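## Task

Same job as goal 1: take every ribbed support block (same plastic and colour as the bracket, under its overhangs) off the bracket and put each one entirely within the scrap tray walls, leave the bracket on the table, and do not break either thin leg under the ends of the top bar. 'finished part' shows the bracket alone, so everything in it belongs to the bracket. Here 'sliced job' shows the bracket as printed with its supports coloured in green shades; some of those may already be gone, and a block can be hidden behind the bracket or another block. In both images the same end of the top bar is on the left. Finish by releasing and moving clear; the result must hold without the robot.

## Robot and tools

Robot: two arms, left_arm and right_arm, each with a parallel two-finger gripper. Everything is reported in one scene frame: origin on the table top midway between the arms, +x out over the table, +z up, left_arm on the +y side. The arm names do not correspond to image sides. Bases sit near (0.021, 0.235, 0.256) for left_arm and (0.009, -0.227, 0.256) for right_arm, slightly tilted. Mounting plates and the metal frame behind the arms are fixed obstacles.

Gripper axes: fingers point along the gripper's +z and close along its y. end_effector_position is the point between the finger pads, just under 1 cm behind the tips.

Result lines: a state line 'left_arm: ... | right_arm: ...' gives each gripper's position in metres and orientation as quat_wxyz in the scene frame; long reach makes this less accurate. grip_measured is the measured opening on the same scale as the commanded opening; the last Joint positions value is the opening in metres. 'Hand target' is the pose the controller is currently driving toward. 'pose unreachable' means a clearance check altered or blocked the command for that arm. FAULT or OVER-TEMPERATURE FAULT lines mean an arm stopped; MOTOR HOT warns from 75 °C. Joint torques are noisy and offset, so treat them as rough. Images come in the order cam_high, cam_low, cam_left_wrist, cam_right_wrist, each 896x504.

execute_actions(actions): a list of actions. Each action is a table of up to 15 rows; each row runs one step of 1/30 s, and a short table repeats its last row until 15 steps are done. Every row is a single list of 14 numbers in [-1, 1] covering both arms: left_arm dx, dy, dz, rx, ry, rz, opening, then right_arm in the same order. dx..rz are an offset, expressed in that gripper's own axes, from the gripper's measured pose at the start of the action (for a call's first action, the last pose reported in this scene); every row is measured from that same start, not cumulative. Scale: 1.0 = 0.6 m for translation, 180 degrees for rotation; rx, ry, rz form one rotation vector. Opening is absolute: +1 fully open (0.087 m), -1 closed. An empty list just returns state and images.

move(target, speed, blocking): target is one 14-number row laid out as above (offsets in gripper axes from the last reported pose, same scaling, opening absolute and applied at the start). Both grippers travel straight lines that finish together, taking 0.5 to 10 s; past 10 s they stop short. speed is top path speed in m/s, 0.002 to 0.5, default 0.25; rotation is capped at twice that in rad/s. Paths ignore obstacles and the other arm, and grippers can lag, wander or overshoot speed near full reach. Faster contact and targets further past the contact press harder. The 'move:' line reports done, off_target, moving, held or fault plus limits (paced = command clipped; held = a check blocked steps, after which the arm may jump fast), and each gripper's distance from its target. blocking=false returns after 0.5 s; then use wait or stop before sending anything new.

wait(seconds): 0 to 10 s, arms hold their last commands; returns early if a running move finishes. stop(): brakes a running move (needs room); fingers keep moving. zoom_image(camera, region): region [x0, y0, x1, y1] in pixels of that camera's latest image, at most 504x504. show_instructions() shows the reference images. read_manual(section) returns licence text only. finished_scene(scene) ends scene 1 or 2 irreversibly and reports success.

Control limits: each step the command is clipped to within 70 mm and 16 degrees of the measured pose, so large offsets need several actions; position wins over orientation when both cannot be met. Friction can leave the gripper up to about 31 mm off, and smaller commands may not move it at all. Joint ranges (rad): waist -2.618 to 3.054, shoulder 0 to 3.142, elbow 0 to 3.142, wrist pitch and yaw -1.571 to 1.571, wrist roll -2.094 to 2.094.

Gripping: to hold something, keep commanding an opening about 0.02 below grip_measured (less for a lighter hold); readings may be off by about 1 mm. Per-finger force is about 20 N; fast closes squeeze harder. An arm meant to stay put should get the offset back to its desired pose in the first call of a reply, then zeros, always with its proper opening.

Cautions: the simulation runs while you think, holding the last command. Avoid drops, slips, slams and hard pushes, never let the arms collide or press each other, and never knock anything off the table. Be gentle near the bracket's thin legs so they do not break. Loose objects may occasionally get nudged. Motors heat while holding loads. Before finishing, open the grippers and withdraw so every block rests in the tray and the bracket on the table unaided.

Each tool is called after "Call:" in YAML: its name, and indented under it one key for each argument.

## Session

Call:
show_instructions:

Call:
execute_actions:
  actions: []

Reference images for this scene: finished part, sliced job.

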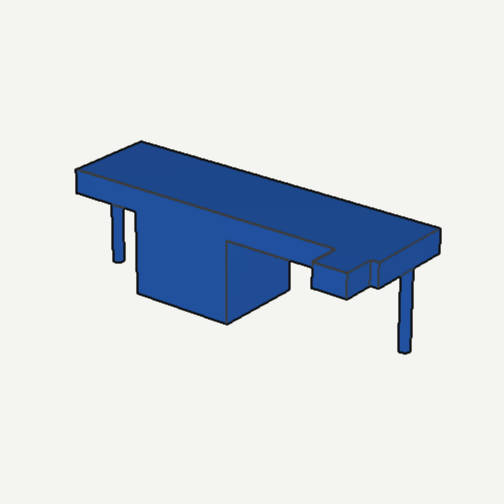

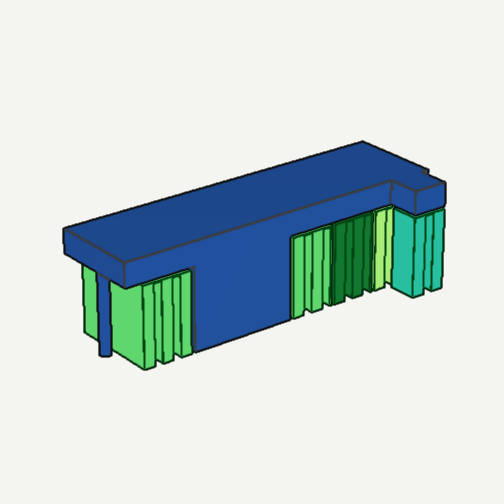

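Scene clock: 0.00 s.
left_arm: end_effector_position=(-0.0234, +0.7350, +0.3996) grip_measured=+0.996 end_effector_quat_wxyz=(-0.129, +0.023, +0.853, +0.505) | right_arm: end_effector_position=(+0.1990, -0.1472, +0.1466) grip_measured=+1.000 end_effector_quat_wxyz=(-0.443, -0.427, +0.709, +0.344)
Joint positions: left_arm=[1.487 1.658 0.975 0.233 0.013 1.538 0.087] | right_arm=[ 0.114  2.562  1.618 -1.497 -0.329 -1.01   0.087]
Joint velocities: left_arm=[ 0.017 -0.002 -0.007 -0.037 -0.022 -0.007 -0.   ] | right_arm=[-0.012 -0.002 -0.007 -0.081 -0.051 -0.081  0.   ]
Joint torques (N m, as the arm reports them, + toward a larger angle): no reading
Motor temperatures (°C, as the motors report them): left_arm=[25 37 29 34 25 25] | right_arm=[26 33 28 32 26 27]
Hand target (left_arm): -0.023, +0.735, +0.400; -0.129, +0.023, +0.853, +0.505
Hand target (right_arm): +0.199, -0.147, +0.147; -0.443, -0.427, +0.709, +0.344
camera_calibration (this result's frames):
cam_left_wrist: T_world_to_cam=[[-0.166638, -0.481642, -0.860379, 0.691347], [-0.470237, -0.728139, 0.498689, 0.339416], [-0.866666, 0.487682, -0.10515, -0.198581], [0, 0, 0, 1]] pos_world=[0.102707, 0.676968, 0.404677]
cam_right_wrist: T_world_to_cam=[[0.298466, -0.417241, -0.858387, 0.0063098], [0.551471, -0.658658, 0.511907, -0.262414], [-0.778972, -0.626162, 0.0335088, 0.198143], [0, 0, 0, 1]] pos_world=[0.297178, -0.0461387, 0.133108]

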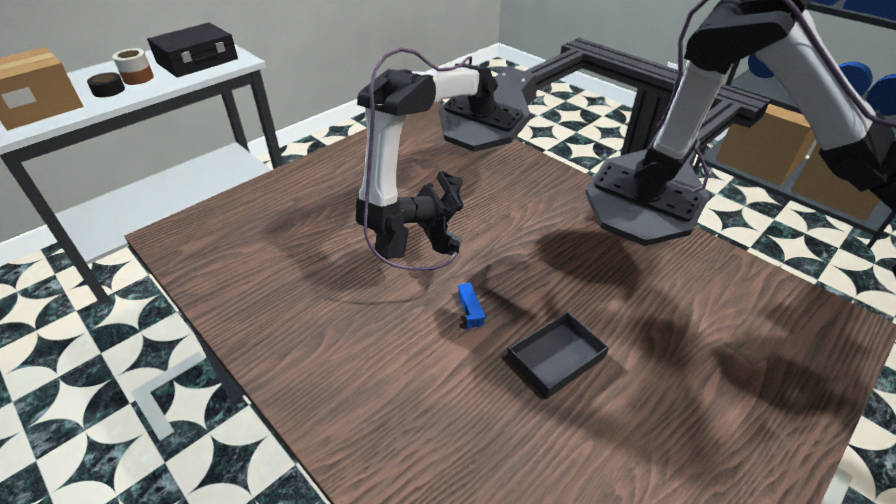

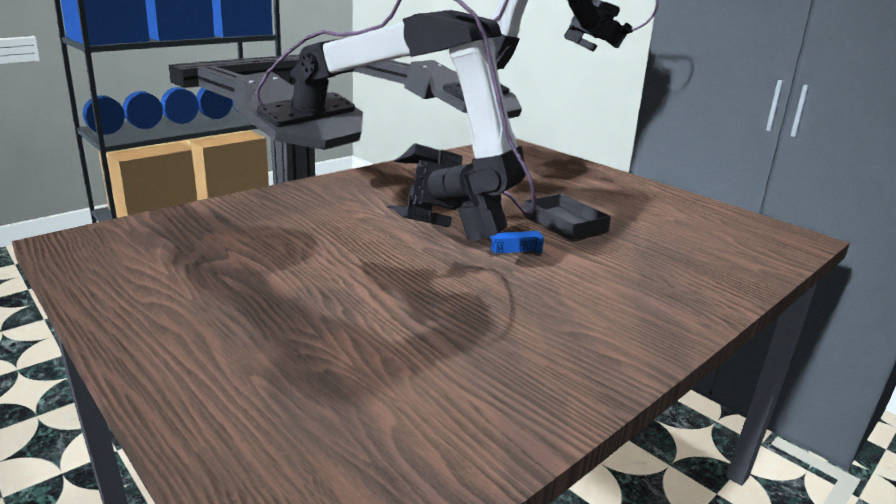

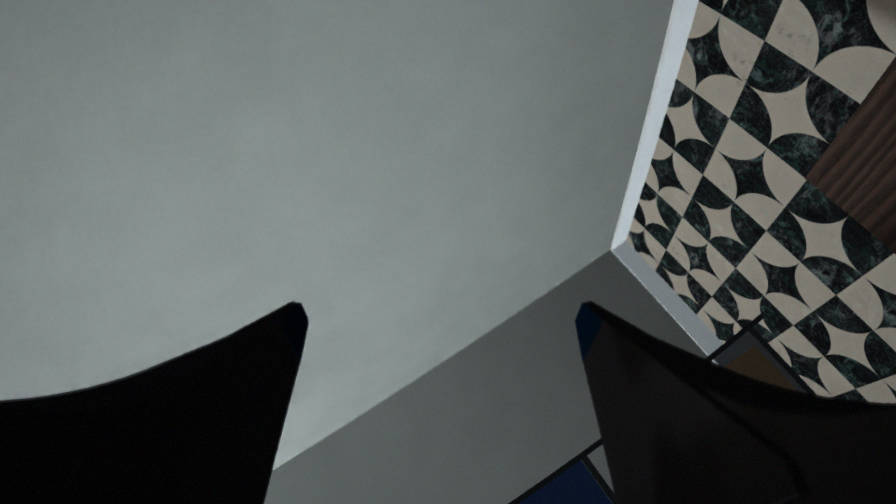

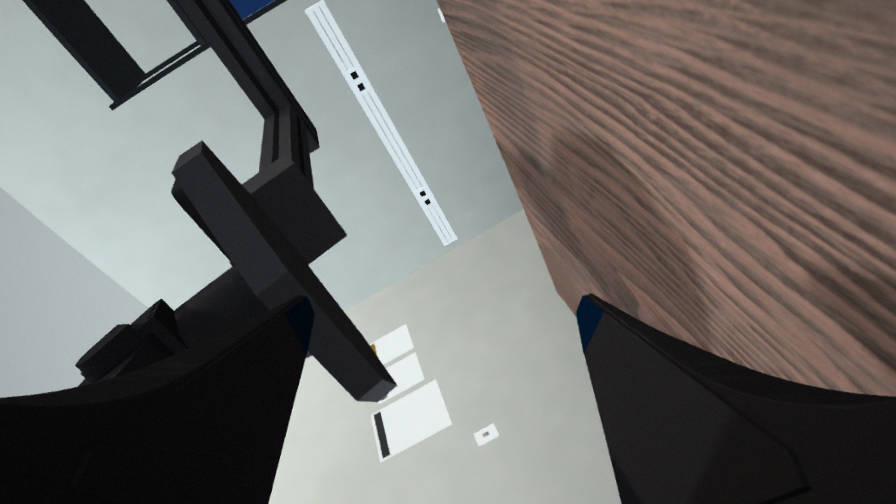

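Call:
zoom_image:
  camera: "cam_high"
  region: [430, 270, 520, 340]

Call:
zoom_image:
  camera: "cam_low"
  region: [475, 220, 560, 265]

Region (430, 270, 520, 340) of cam_high's 896x504 image, scaled by 5.600, with more detail than that image has.

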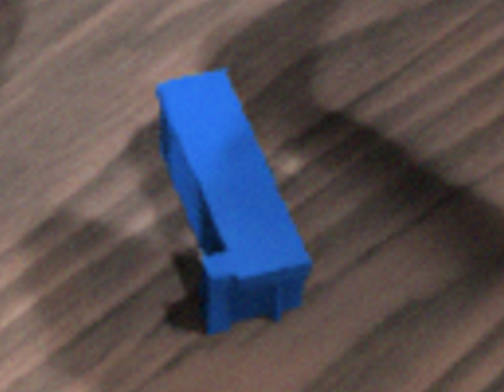

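Region (475, 220, 560, 265) of cam_low's 896x504 image, scaled by 5.929, with more detail than that image has; it fills the top 267 rows of this view, and the rest is white.

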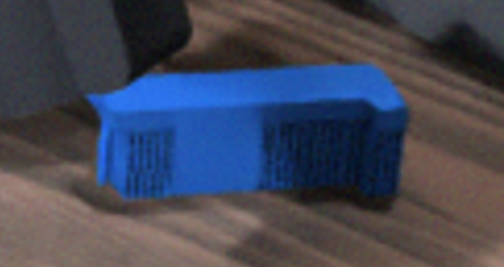

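Call:
move:
  target: [-0.4934,-0.3628,-0.7982,0.4394,0.1388,-0.2118,0.3, -0.2839,0.0989,-0.0858,0.3548,-0.1338,-0.0043,0.4]
  speed: 0.2

Scene clock: 75.37 s.
left_arm: end_effector_position=(+0.3142, +0.2390, +0.3698) grip_measured=+0.300 end_effector_quat_wxyz=(-0.115, -0.419, +0.890, -0.136) | right_arm: end_effector_position=(+0.2752, +0.0290, +0.1634) grip_measured=+0.400 end_effector_quat_wxyz=(+0.009, -0.515, +0.857, +0.010)
Joint positions: left_arm=[ 0.102  1.515  1.466 -1.43   0.316 -0.569  0.057] | right_arm=[ 0.702  2.023  1.322 -0.64   0.181 -0.254  0.061]
Joint velocities: left_arm=[-0.002 -0.007  0.012  0.037  0.007 -0.051 -0.001] | right_arm=[ 0.012 -0.027  0.002 -0.007 -0.007 -0.081 -0.   ]
Joint torques (N m, as the arm reports them, + toward a larger angle): left_arm=[-0.58 -5.57  7.61  0.19  0.3  -0.18] | right_arm=[  2.49 -11.64   3.44   0.47  -0.02   0.13]
Motor temperatures (°C, as the motors report them): left_arm=[25 42 35 38 25 25] | right_arm=[26 47 27 35 25 27]
Hand target (left_arm): +0.322, +0.236, +0.364; -0.117, -0.418, +0.890, -0.140
Hand target (right_arm): +0.269, +0.025, +0.162; +0.005, -0.516, +0.857, +0.004
Off the commanded pose (left_arm): 0.011 m, 1 deg.
Off the commanded pose (right_arm): 0.007 m, 2 deg.
move: off_target (left_arm)
camera_calibration (this result's frames):
cam_left_wrist: T_world_to_cam=[[0.779876, -0.61089, 0.136405, -0.152089], [-0.322255, -0.205039, 0.924181, -0.177013], [-0.536605, -0.764704, -0.356767, 0.621403], [0, 0, 0, 1]] pos_world=[0.395015, 0.345985, 0.406034]
cam_right_wrist: T_world_to_cam=[[0.873449, -0.4869, -0.00388519, -0.224315], [-0.316915, -0.574535, 0.754635, -0.000117586], [-0.369664, -0.657904, -0.656133, 0.368215], [0, 0, 0, 1]] pos_world=[0.332006, 0.132964, 0.240815]

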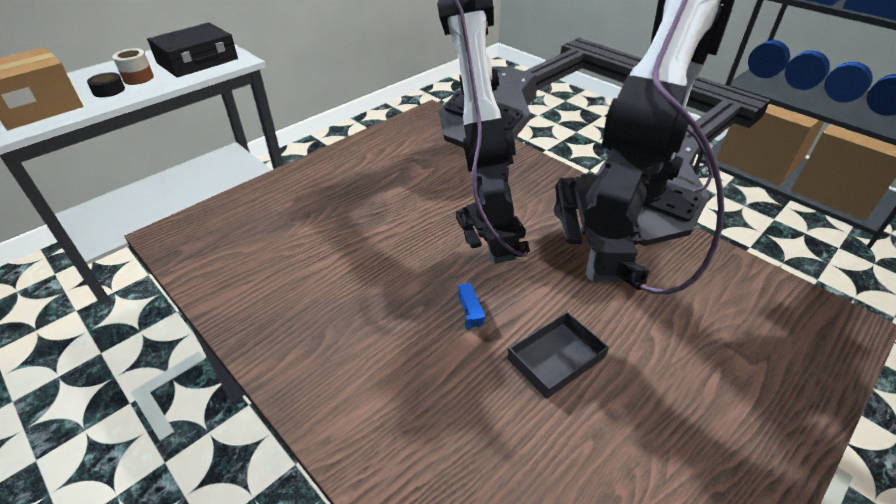

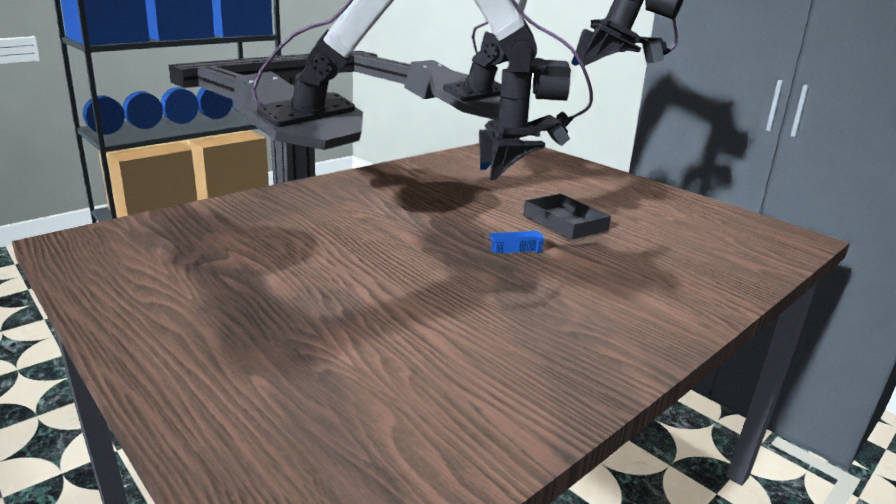

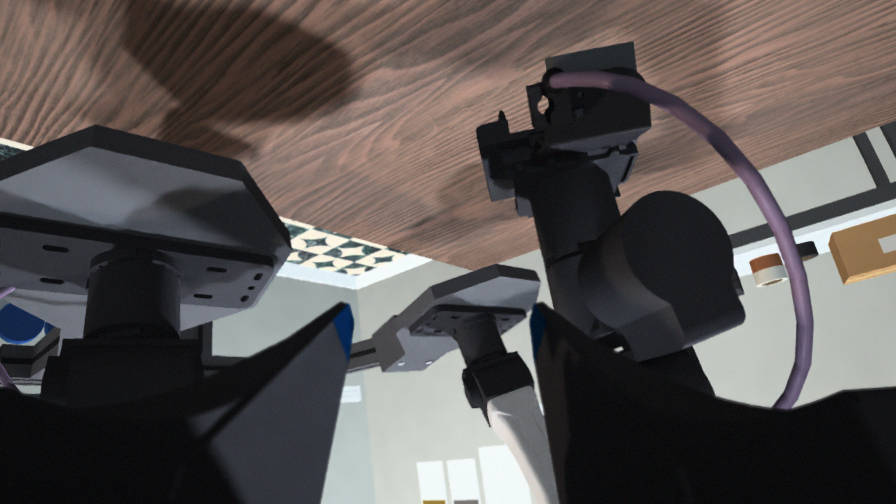

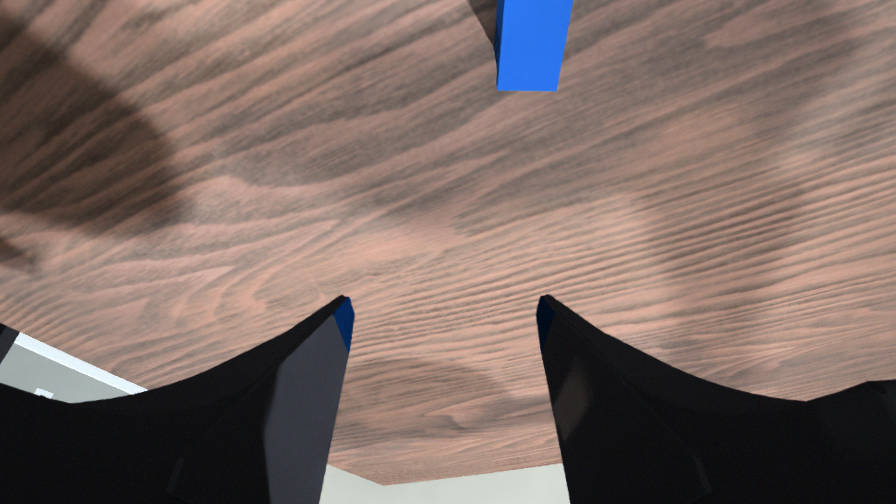

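Call:
execute_actions:
  actions: []

Call:
show_instructions:

Scene clock: 88.90 s.
left_arm: end_effector_position=(+0.3146, +0.2388, +0.3698) grip_measured=+0.300 end_effector_quat_wxyz=(-0.115, -0.420, +0.890, -0.136) | right_arm: end_effector_position=(+0.2754, +0.0290, +0.1634) grip_measured=+0.400 end_effector_quat_wxyz=(+0.009, -0.515, +0.857, +0.009)
Joint positions: left_arm=[ 0.102  1.515  1.466 -1.429  0.317 -0.571  0.057] | right_arm=[ 0.702  2.023  1.322 -0.639  0.183 -0.254  0.061]
Joint velocities: left_arm=[-0.002 -0.012  0.007 -0.066  0.022 -0.007  0.001] | right_arm=[ 0.007 -0.012 -0.007 -0.007 -0.037  0.037 -0.   ]
Joint torques (N m, as the arm reports them, + toward a larger angle): left_arm=[-0.59 -5.63  7.44  0.2   0.29 -0.22] | right_arm=[  2.45 -11.65   3.33   0.46  -0.02   0.1 ]
Motor temperatures (°C, as the motors report them): left_arm=[25 41 35 36 25 25] | right_arm=[26 49 28 34 25 27]
Hand target (left_arm): +0.322, +0.236, +0.364; -0.117, -0.418, +0.890, -0.140
Hand target (right_arm): +0.269, +0.025, +0.162; +0.005, -0.516, +0.857, +0.004
Off the commanded pose (left_arm): 0.011 m, 1 deg.
Off the commanded pose (right_arm): 0.007 m, 2 deg.
camera_calibration (this result's frames):
cam_left_wrist: T_world_to_cam=[[0.781456, -0.608707, 0.137119, -0.153786], [-0.322169, -0.205428, 0.924125, -0.176841], [-0.534353, -0.766339, -0.35664, 0.621126], [0, 0, 0, 1]] pos_world=[0.395105, 0.346054, 0.406029]
cam_right_wrist: T_world_to_cam=[[0.873218, -0.487322, -0.00269667, -0.224632], [-0.31801, -0.574009, 0.754575, 0.000209775], [-0.369269, -0.658051, -0.656208, 0.368155], [0, 0, 0, 1]] pos_world=[0.332167, 0.132917, 0.240822]

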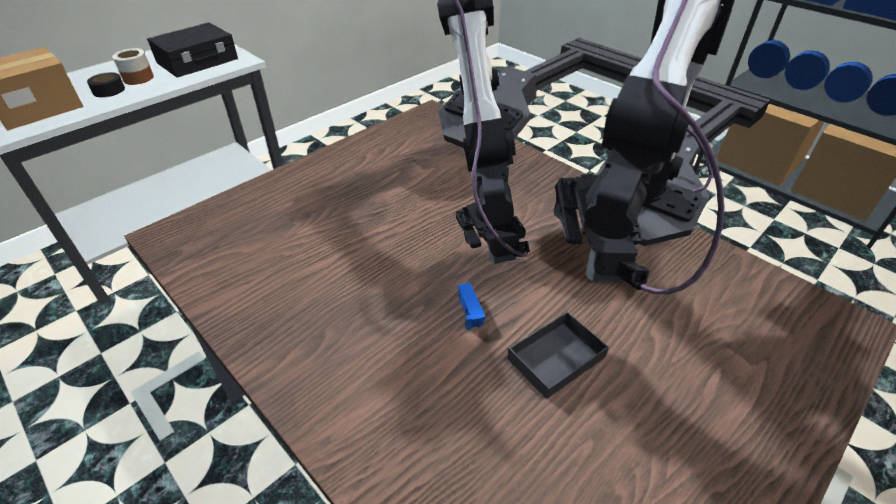

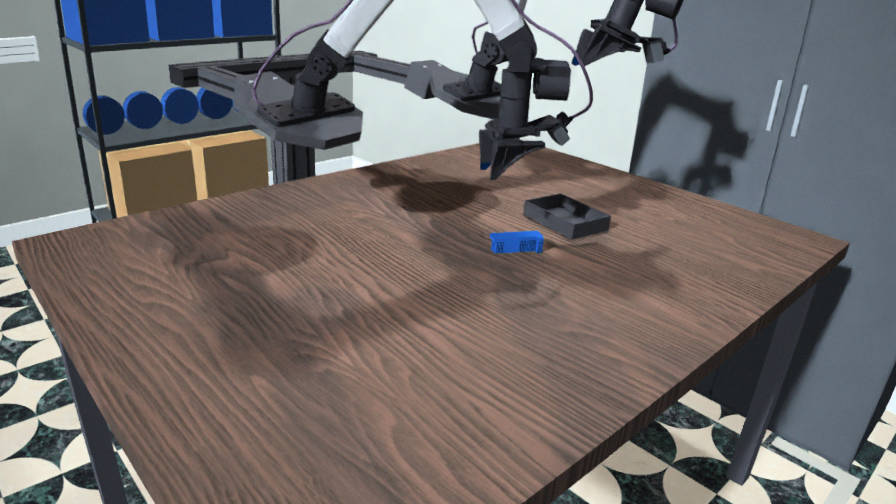

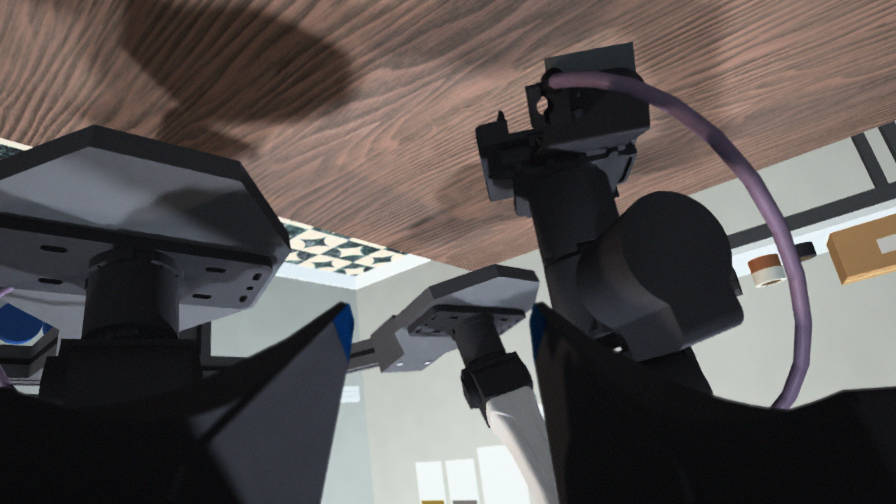

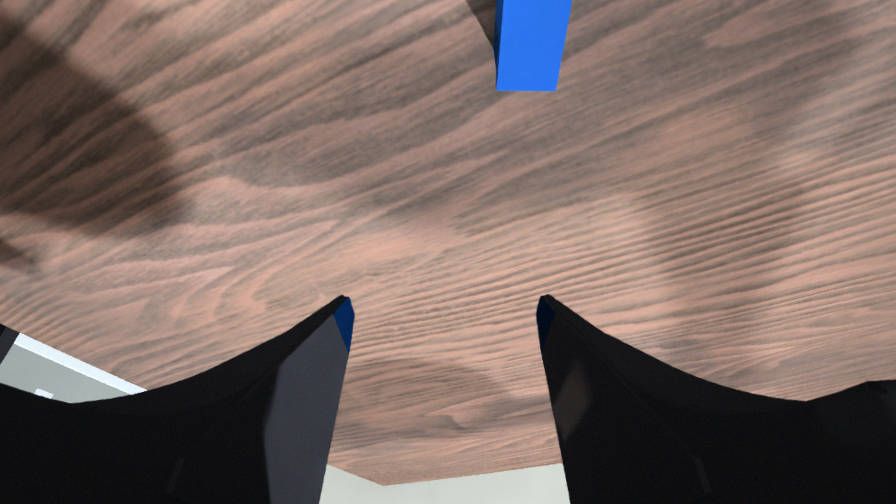

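Reference images for this scene: finished part, sliced job.

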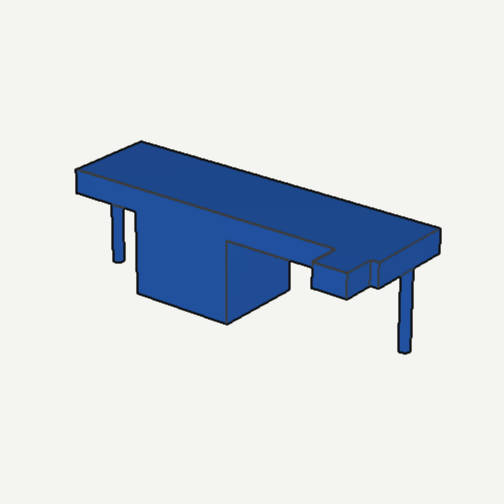

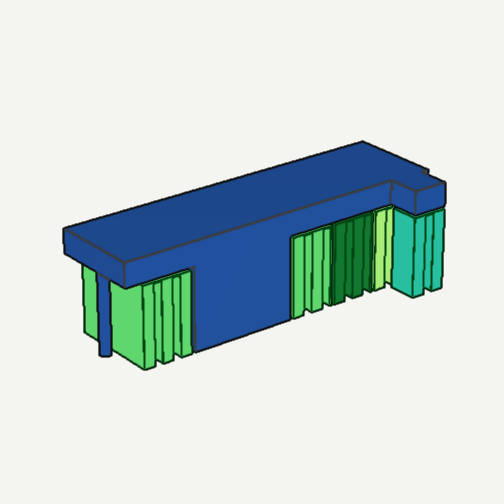

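Call:
zoom_image:
  camera: "cam_high"
  region: [420, 260, 540, 350]

Call:
zoom_image:
  camera: "cam_low"
  region: [460, 200, 580, 280]

Region (420, 260, 540, 350) of cam_high's 896x504 image, scaled by 4.200, with more detail than that image has; it fills the top 378 rows of this view, and the rest is white.

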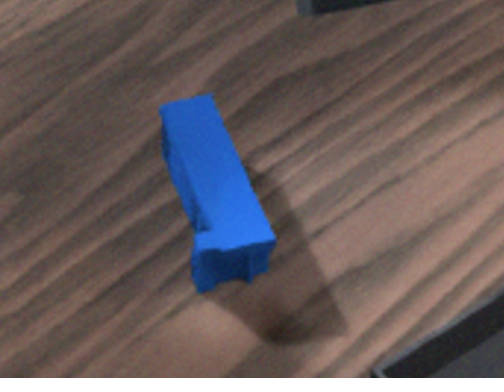

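Region (460, 200, 580, 280) of cam_low's 896x504 image, scaled by 4.200, with more detail than that image has.

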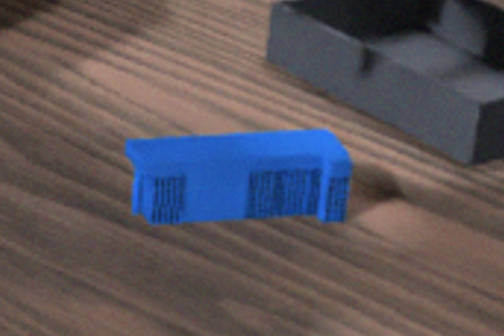

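Call:
zoom_image:
  camera: "cam_right_wrist"
  region: [440, 0, 640, 130]

Region (440, 0, 640, 130) of cam_right_wrist's 896x504 image, scaled by 2.520, with more detail than that image has; it fills the top 328 rows of this view, and the rest is white.

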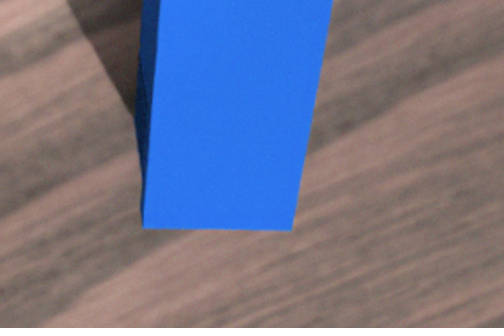

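Call:
move:
  target: [0,0,0,0,0,0,0.3, -0.072,-0.072,0.122,0,0,0,0.4]
  speed: 0.12

Scene clock: 119.33 s.
left_arm: end_effector_position=(+0.3146, +0.2388, +0.3698) grip_measured=+0.300 end_effector_quat_wxyz=(-0.115, -0.420, +0.890, -0.136) | right_arm: end_effector_position=(+0.3301, +0.0504, +0.0947) grip_measured=+0.400 end_effector_quat_wxyz=(+0.011, -0.515, +0.857, +0.007)
Joint positions: left_arm=[ 0.102  1.515  1.466 -1.429  0.317 -0.571  0.057] | right_arm=[ 0.617  2.332  1.613 -0.604  0.167 -0.339  0.061]
Joint velocities: left_arm=[ 0.012 -0.002 -0.007  0.037 -0.022  0.007 -0.   ] | right_arm=[ 0.007 -0.012 -0.007  0.066  0.007 -0.022 -0.001]
Joint torques (N m, as the arm reports them, + toward a larger angle): left_arm=[ 0.63 -7.63  6.64  0.04  0.18 -0.14] | right_arm=[  1.04 -11.75   7.13   0.34  -0.21  -0.02]
Motor temperatures (°C, as the motors report them): left_arm=[25 40 36 34 25 25] | right_arm=[26 50 28 32 25 27]
Hand target (left_arm): +0.315, +0.239, +0.370; -0.115, -0.420, +0.890, -0.136
Hand target (right_arm): +0.334, +0.050, +0.092; +0.009, -0.514, +0.857, +0.009
Off the commanded pose (left_arm): 0.000 m, 0 deg.
Off the commanded pose (right_arm): 0.006 m, 0 deg.
move: done
camera_calibration (this result's frames):
cam_left_wrist: T_world_to_cam=[[0.781456, -0.608707, 0.137119, -0.153786], [-0.322169, -0.205428, 0.924125, -0.176841], [-0.534353, -0.766339, -0.35664, 0.621126], [0, 0, 0, 1]] pos_world=[0.395105, 0.346054, 0.406029]
cam_right_wrist: T_world_to_cam=[[0.873602, -0.486635, 0.00250472, -0.262781], [-0.320951, -0.572283, 0.754641, 0.0826761], [-0.365801, -0.66006, -0.656133, 0.356283], [0, 0, 0, 1]] pos_world=[0.386429, 0.154604, 0.172037]

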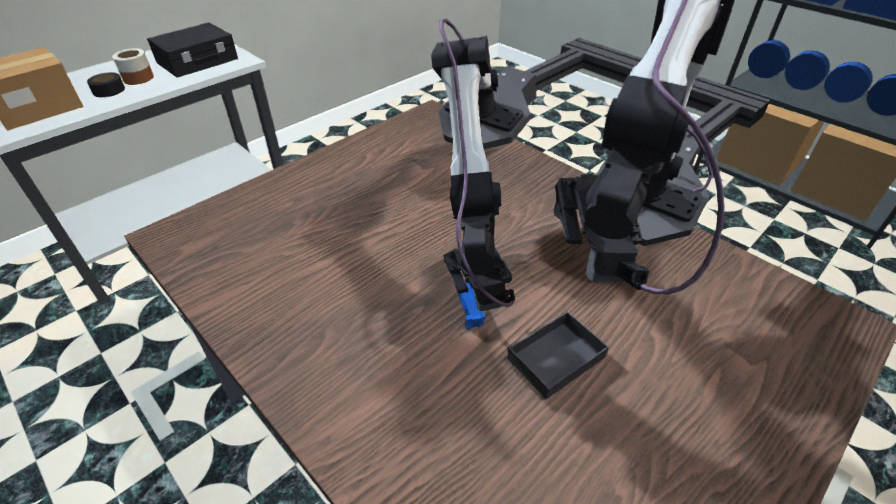

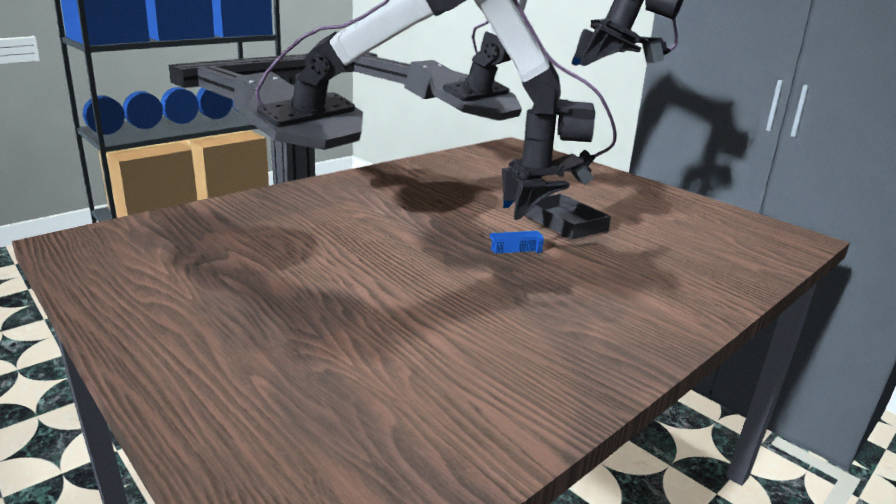

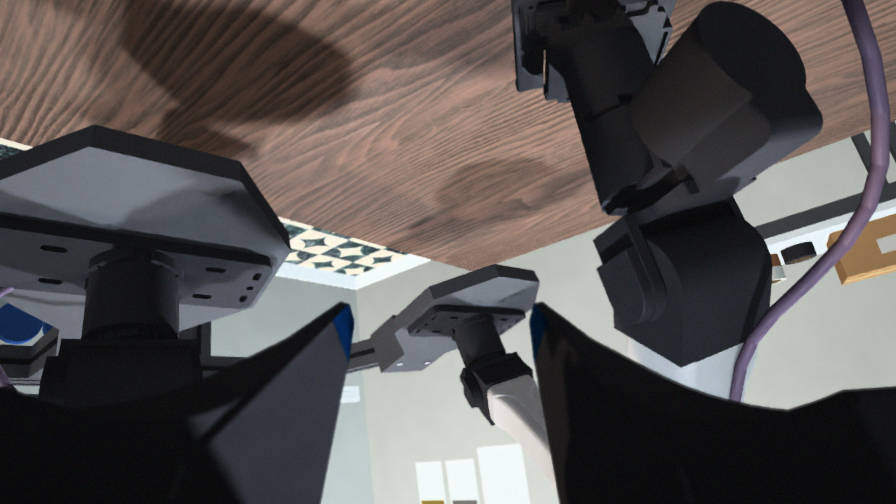

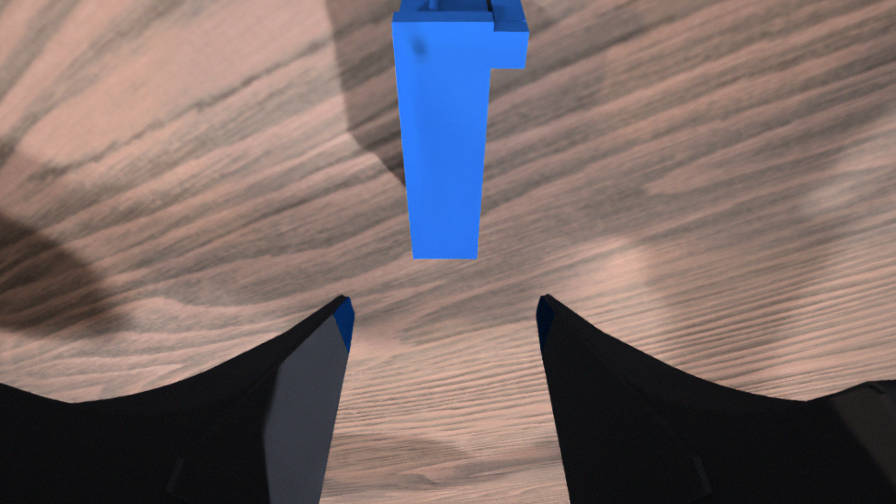

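Call:
move:
  target: [0,0,0,0,0,0,0.3, 0.003,0,0.117,0,0,0,0.4]
  speed: 0.07

Scene clock: 131.13 s.
left_arm: end_effector_position=(+0.3146, +0.2388, +0.3698) grip_measured=+0.300 end_effector_quat_wxyz=(-0.115, -0.420, +0.890, -0.136) | right_arm: end_effector_position=(+0.3223, +0.0497, +0.0286) grip_measured=+0.400 end_effector_quat_wxyz=(+0.004, -0.518, +0.855, +0.004)
Joint positions: left_arm=[ 0.102  1.515  1.466 -1.429  0.317 -0.571  0.057] | right_arm=[ 0.603  2.509  1.647 -0.473  0.167 -0.357  0.061]
Joint velocities: left_arm=[ 0.002  0.007 -0.022  0.037 -0.051 -0.081 -0.   ] | right_arm=[-0.012 -0.022 -0.002 -0.037 -0.095 -0.007 -0.001]
Joint torques (N m, as the arm reports them, + toward a larger angle): left_arm=[ 0.57 -7.52  6.59  0.03  0.2  -0.14] | right_arm=[  0.86 -11.95   6.74   0.42  -0.19  -0.05]
Motor temperatures (°C, as the motors report them): left_arm=[25 41 35 33 25 25] | right_arm=[26 51 29 32 25 27]
Hand target (left_arm): +0.315, +0.239, +0.370; -0.115, -0.420, +0.890, -0.136
Hand target (right_arm): +0.330, +0.051, +0.025; +0.011, -0.515, +0.857, +0.007
Off the commanded pose (left_arm): 0.000 m, 0 deg.
Off the commanded pose (right_arm): 0.009 m, 1 deg.
move: done
camera_calibration (this result's frames):
cam_left_wrist: T_world_to_cam=[[0.781456, -0.608707, 0.137119, -0.153786], [-0.322169, -0.205428, 0.924125, -0.176841], [-0.534353, -0.766339, -0.35664, 0.621126], [0, 0, 0, 1]] pos_world=[0.395105, 0.346054, 0.406029]
cam_right_wrist: T_world_to_cam=[[0.876875, -0.480716, 0.00102295, -0.25749], [-0.311099, -0.565851, 0.763565, 0.125931], [-0.366479, -0.669869, -0.645731, 0.310053], [0, 0, 0, 1]] pos_world=[0.378592, 0.155173, 0.104318]

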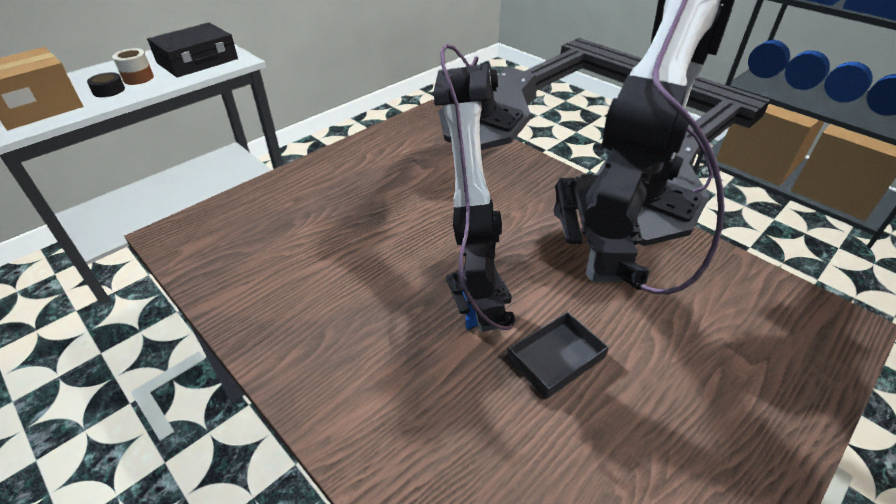

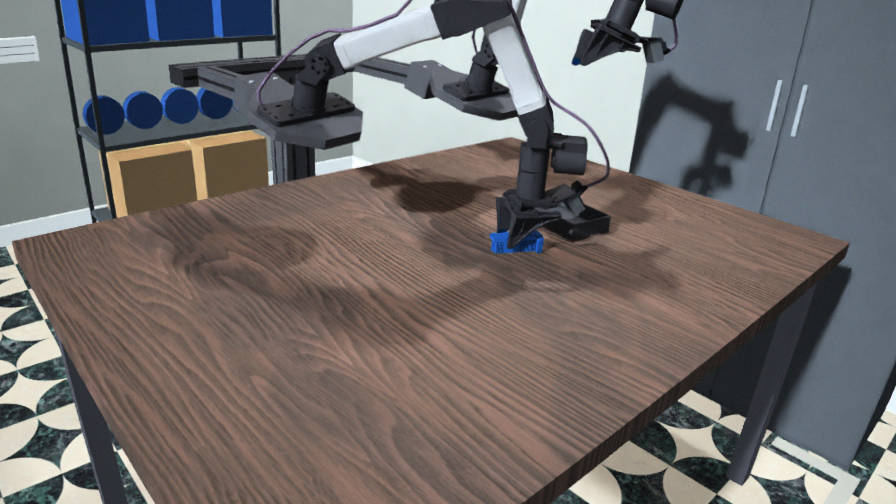

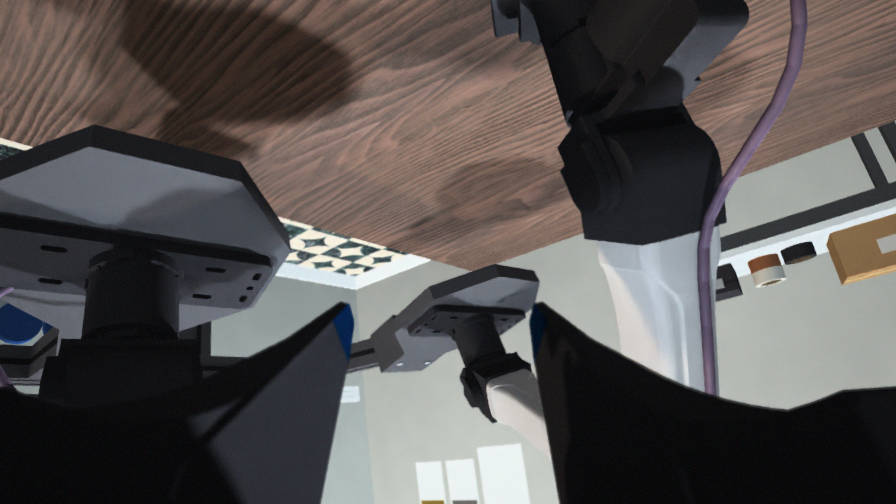

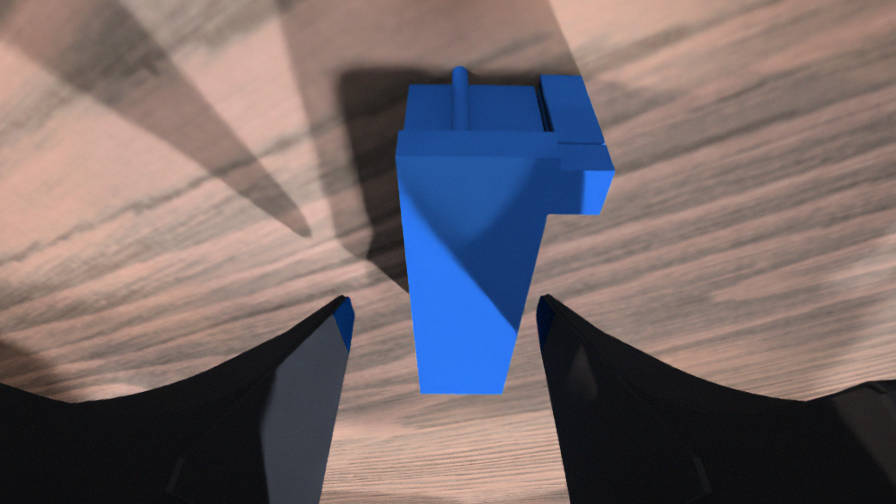

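Call:
execute_actions:
  actions:
    - [[0,0,0,0,0,0,0.3,0,0,0,0,0,0,0.36],[0,0,0,0,0,0,0.3,0,0,0,0,0,0,0.32],[0,0,0,0,0,0,0.3,0,0,0,0,0,0,0.28],[0,0,0,0,0,0,0.3,0,0,0,0,0,0,0.24],[0,0,0,0,0,0,0.3,0,0,0,0,0,0,0.20],[0,0,0,0,0,0,0.3,0,0,0,0,0,0,0.16],[0,0,0,0,0,0,0.3,0,0,0,0,0,0,0.12],[0,0,0,0,0,0,0.3,0,0,0,0,0,0,0.08],[0,0,0,0,0,0,0.3,0,0,0,0,0,0,0.05],[0,0,0,0,0,0,0.3,0,0,0,0,0,0,0.02],[0,0,0,0,0,0,0.3,0,0,0,0,0,0,-0.01],[0,0,0,0,0,0,0.3,0,0,0,0,0,0,-0.03],[0,0,0,0,0,0,0.3,0,0,0,0,0,0,-0.05],[0,0,0,0,0,0,0.3,0,0,0,0,0,0,-0.07],[0,0,0,0,0,0,0.3,0,0,0,0,0,0,-0.09]]
    - [[0,0,0,0,0,0,0.3,0,0,0,0,0,0,-0.11],[0,0,0,0,0,0,0.3,0,0,0,0,0,0,-0.13],[0,0,0,0,0,0,0.3,0,0,0,0,0,0,-0.15],[0,0,0,0,0,0,0.3,0,0,0,0,0,0,-0.17],[0,0,0,0,0,0,0.3,0,0,0,0,0,0,-0.19],[0,0,0,0,0,0,0.3,0,0,0,0,0,0,-0.21],[0,0,0,0,0,0,0.3,0,0,0,0,0,0,-0.23],[0,0,0,0,0,0,0.3,0,0,0,0,0,0,-0.25],[0,0,0,0,0,0,0.3,0,0,0,0,0,0,-0.265],[0,0,0,0,0,0,0.3,0,0,0,0,0,0,-0.28],[0,0,0,0,0,0,0.3,0,0,0,0,0,0,-0.295],[0,0,0,0,0,0,0.3,0,0,0,0,0,0,-0.31],[0,0,0,0,0,0,0.3,0,0,0,0,0,0,-0.32],[0,0,0,0,0,0,0.3,0,0,0,0,0,0,-0.33],[0,0,0,0,0,0,0.3,0,0,0,0,0,0,-0.34]]

Scene clock: 147.83 s.
left_arm: end_effector_position=(+0.3146, +0.2388, +0.3698) grip_measured=+0.300 end_effector_quat_wxyz=(-0.115, -0.420, +0.890, -0.136) | right_arm: end_effector_position=(+0.3227, +0.0501, +0.0285) grip_measured=-0.331 end_effector_quat_wxyz=(+0.005, -0.518, +0.855, +0.004)
Joint positions: left_arm=[ 0.102  1.515  1.466 -1.429  0.317 -0.571  0.057] | right_arm=[ 0.603  2.509  1.647 -0.471  0.167 -0.357  0.029]
Joint velocities: left_arm=[-0.002 -0.017  0.007  0.051 -0.037 -0.037  0.   ] | right_arm=[-0.007 -0.002 -0.002  0.037 -0.066  0.007 -0.003]
Joint torques (N m, as the arm reports them, + toward a larger angle): left_arm=[ 0.61 -7.64  6.63  0.01  0.17 -0.16] | right_arm=[  1.99 -13.04   4.64   0.36  -0.1    0.04]
Motor temperatures (°C, as the motors report them): left_arm=[25 42 35 33 25 25] | right_arm=[26 52 30 32 25 27]
Hand target (left_arm): +0.315, +0.239, +0.370; -0.115, -0.420, +0.890, -0.136
Hand target (right_arm): +0.323, +0.050, +0.029; +0.005, -0.518, +0.855, +0.004
Off the commanded pose (left_arm): 0.000 m, 0 deg.
Off the commanded pose (right_arm): 0.000 m, 0 deg.
camera_calibration (this result's frames):
cam_left_wrist: T_world_to_cam=[[0.781456, -0.608707, 0.137119, -0.153786], [-0.322169, -0.205428, 0.924125, -0.176841], [-0.534353, -0.766339, -0.35664, 0.621126], [0, 0, 0, 1]] pos_world=[0.395105, 0.346054, 0.406029]
cam_right_wrist: T_world_to_cam=[[0.876899, -0.480672, 0.00164652, -0.257677], [-0.312137, -0.566826, 0.762417, 0.126687], [-0.365539, -0.669076, -0.647084, 0.310044], [0, 0, 0, 1]] pos_world=[0.378833, 0.155395, 0.104461]

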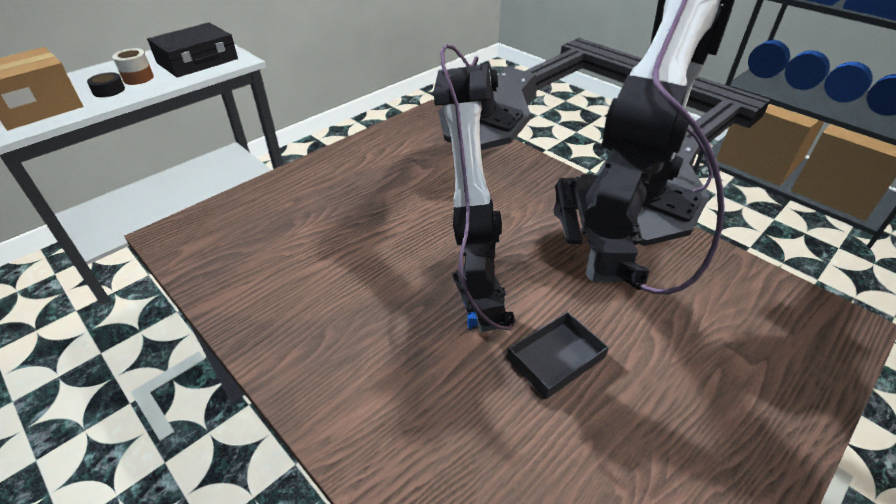

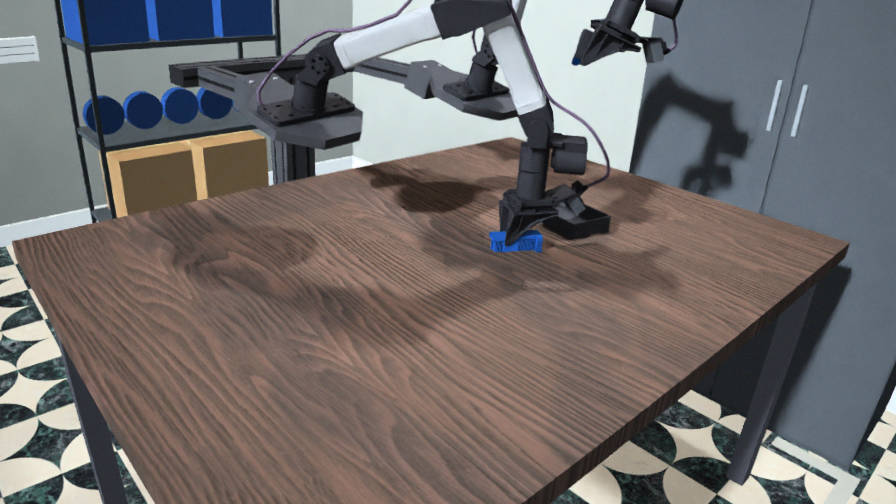

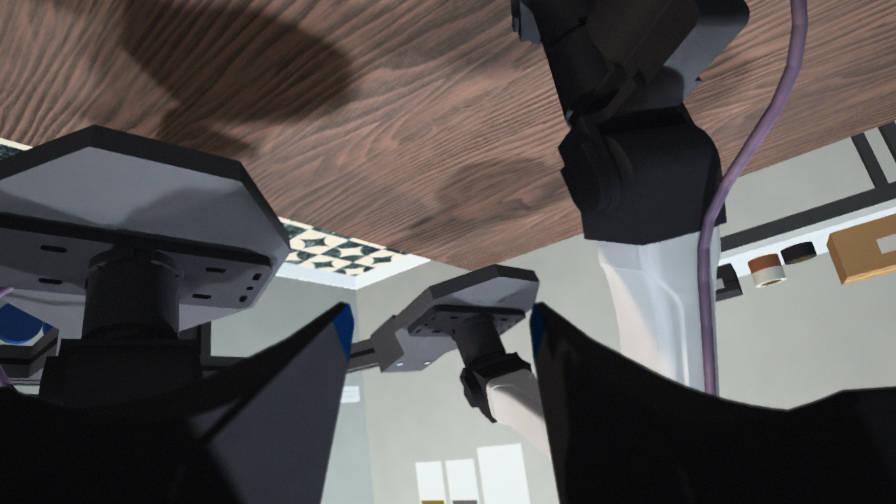

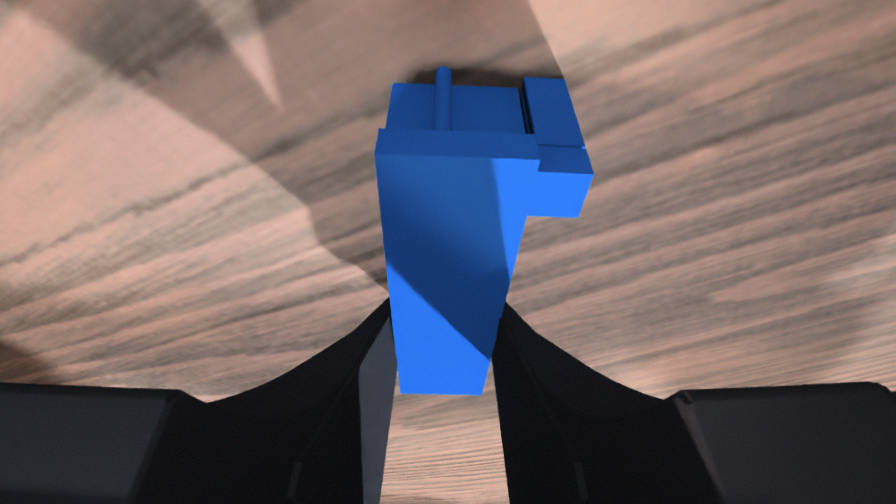

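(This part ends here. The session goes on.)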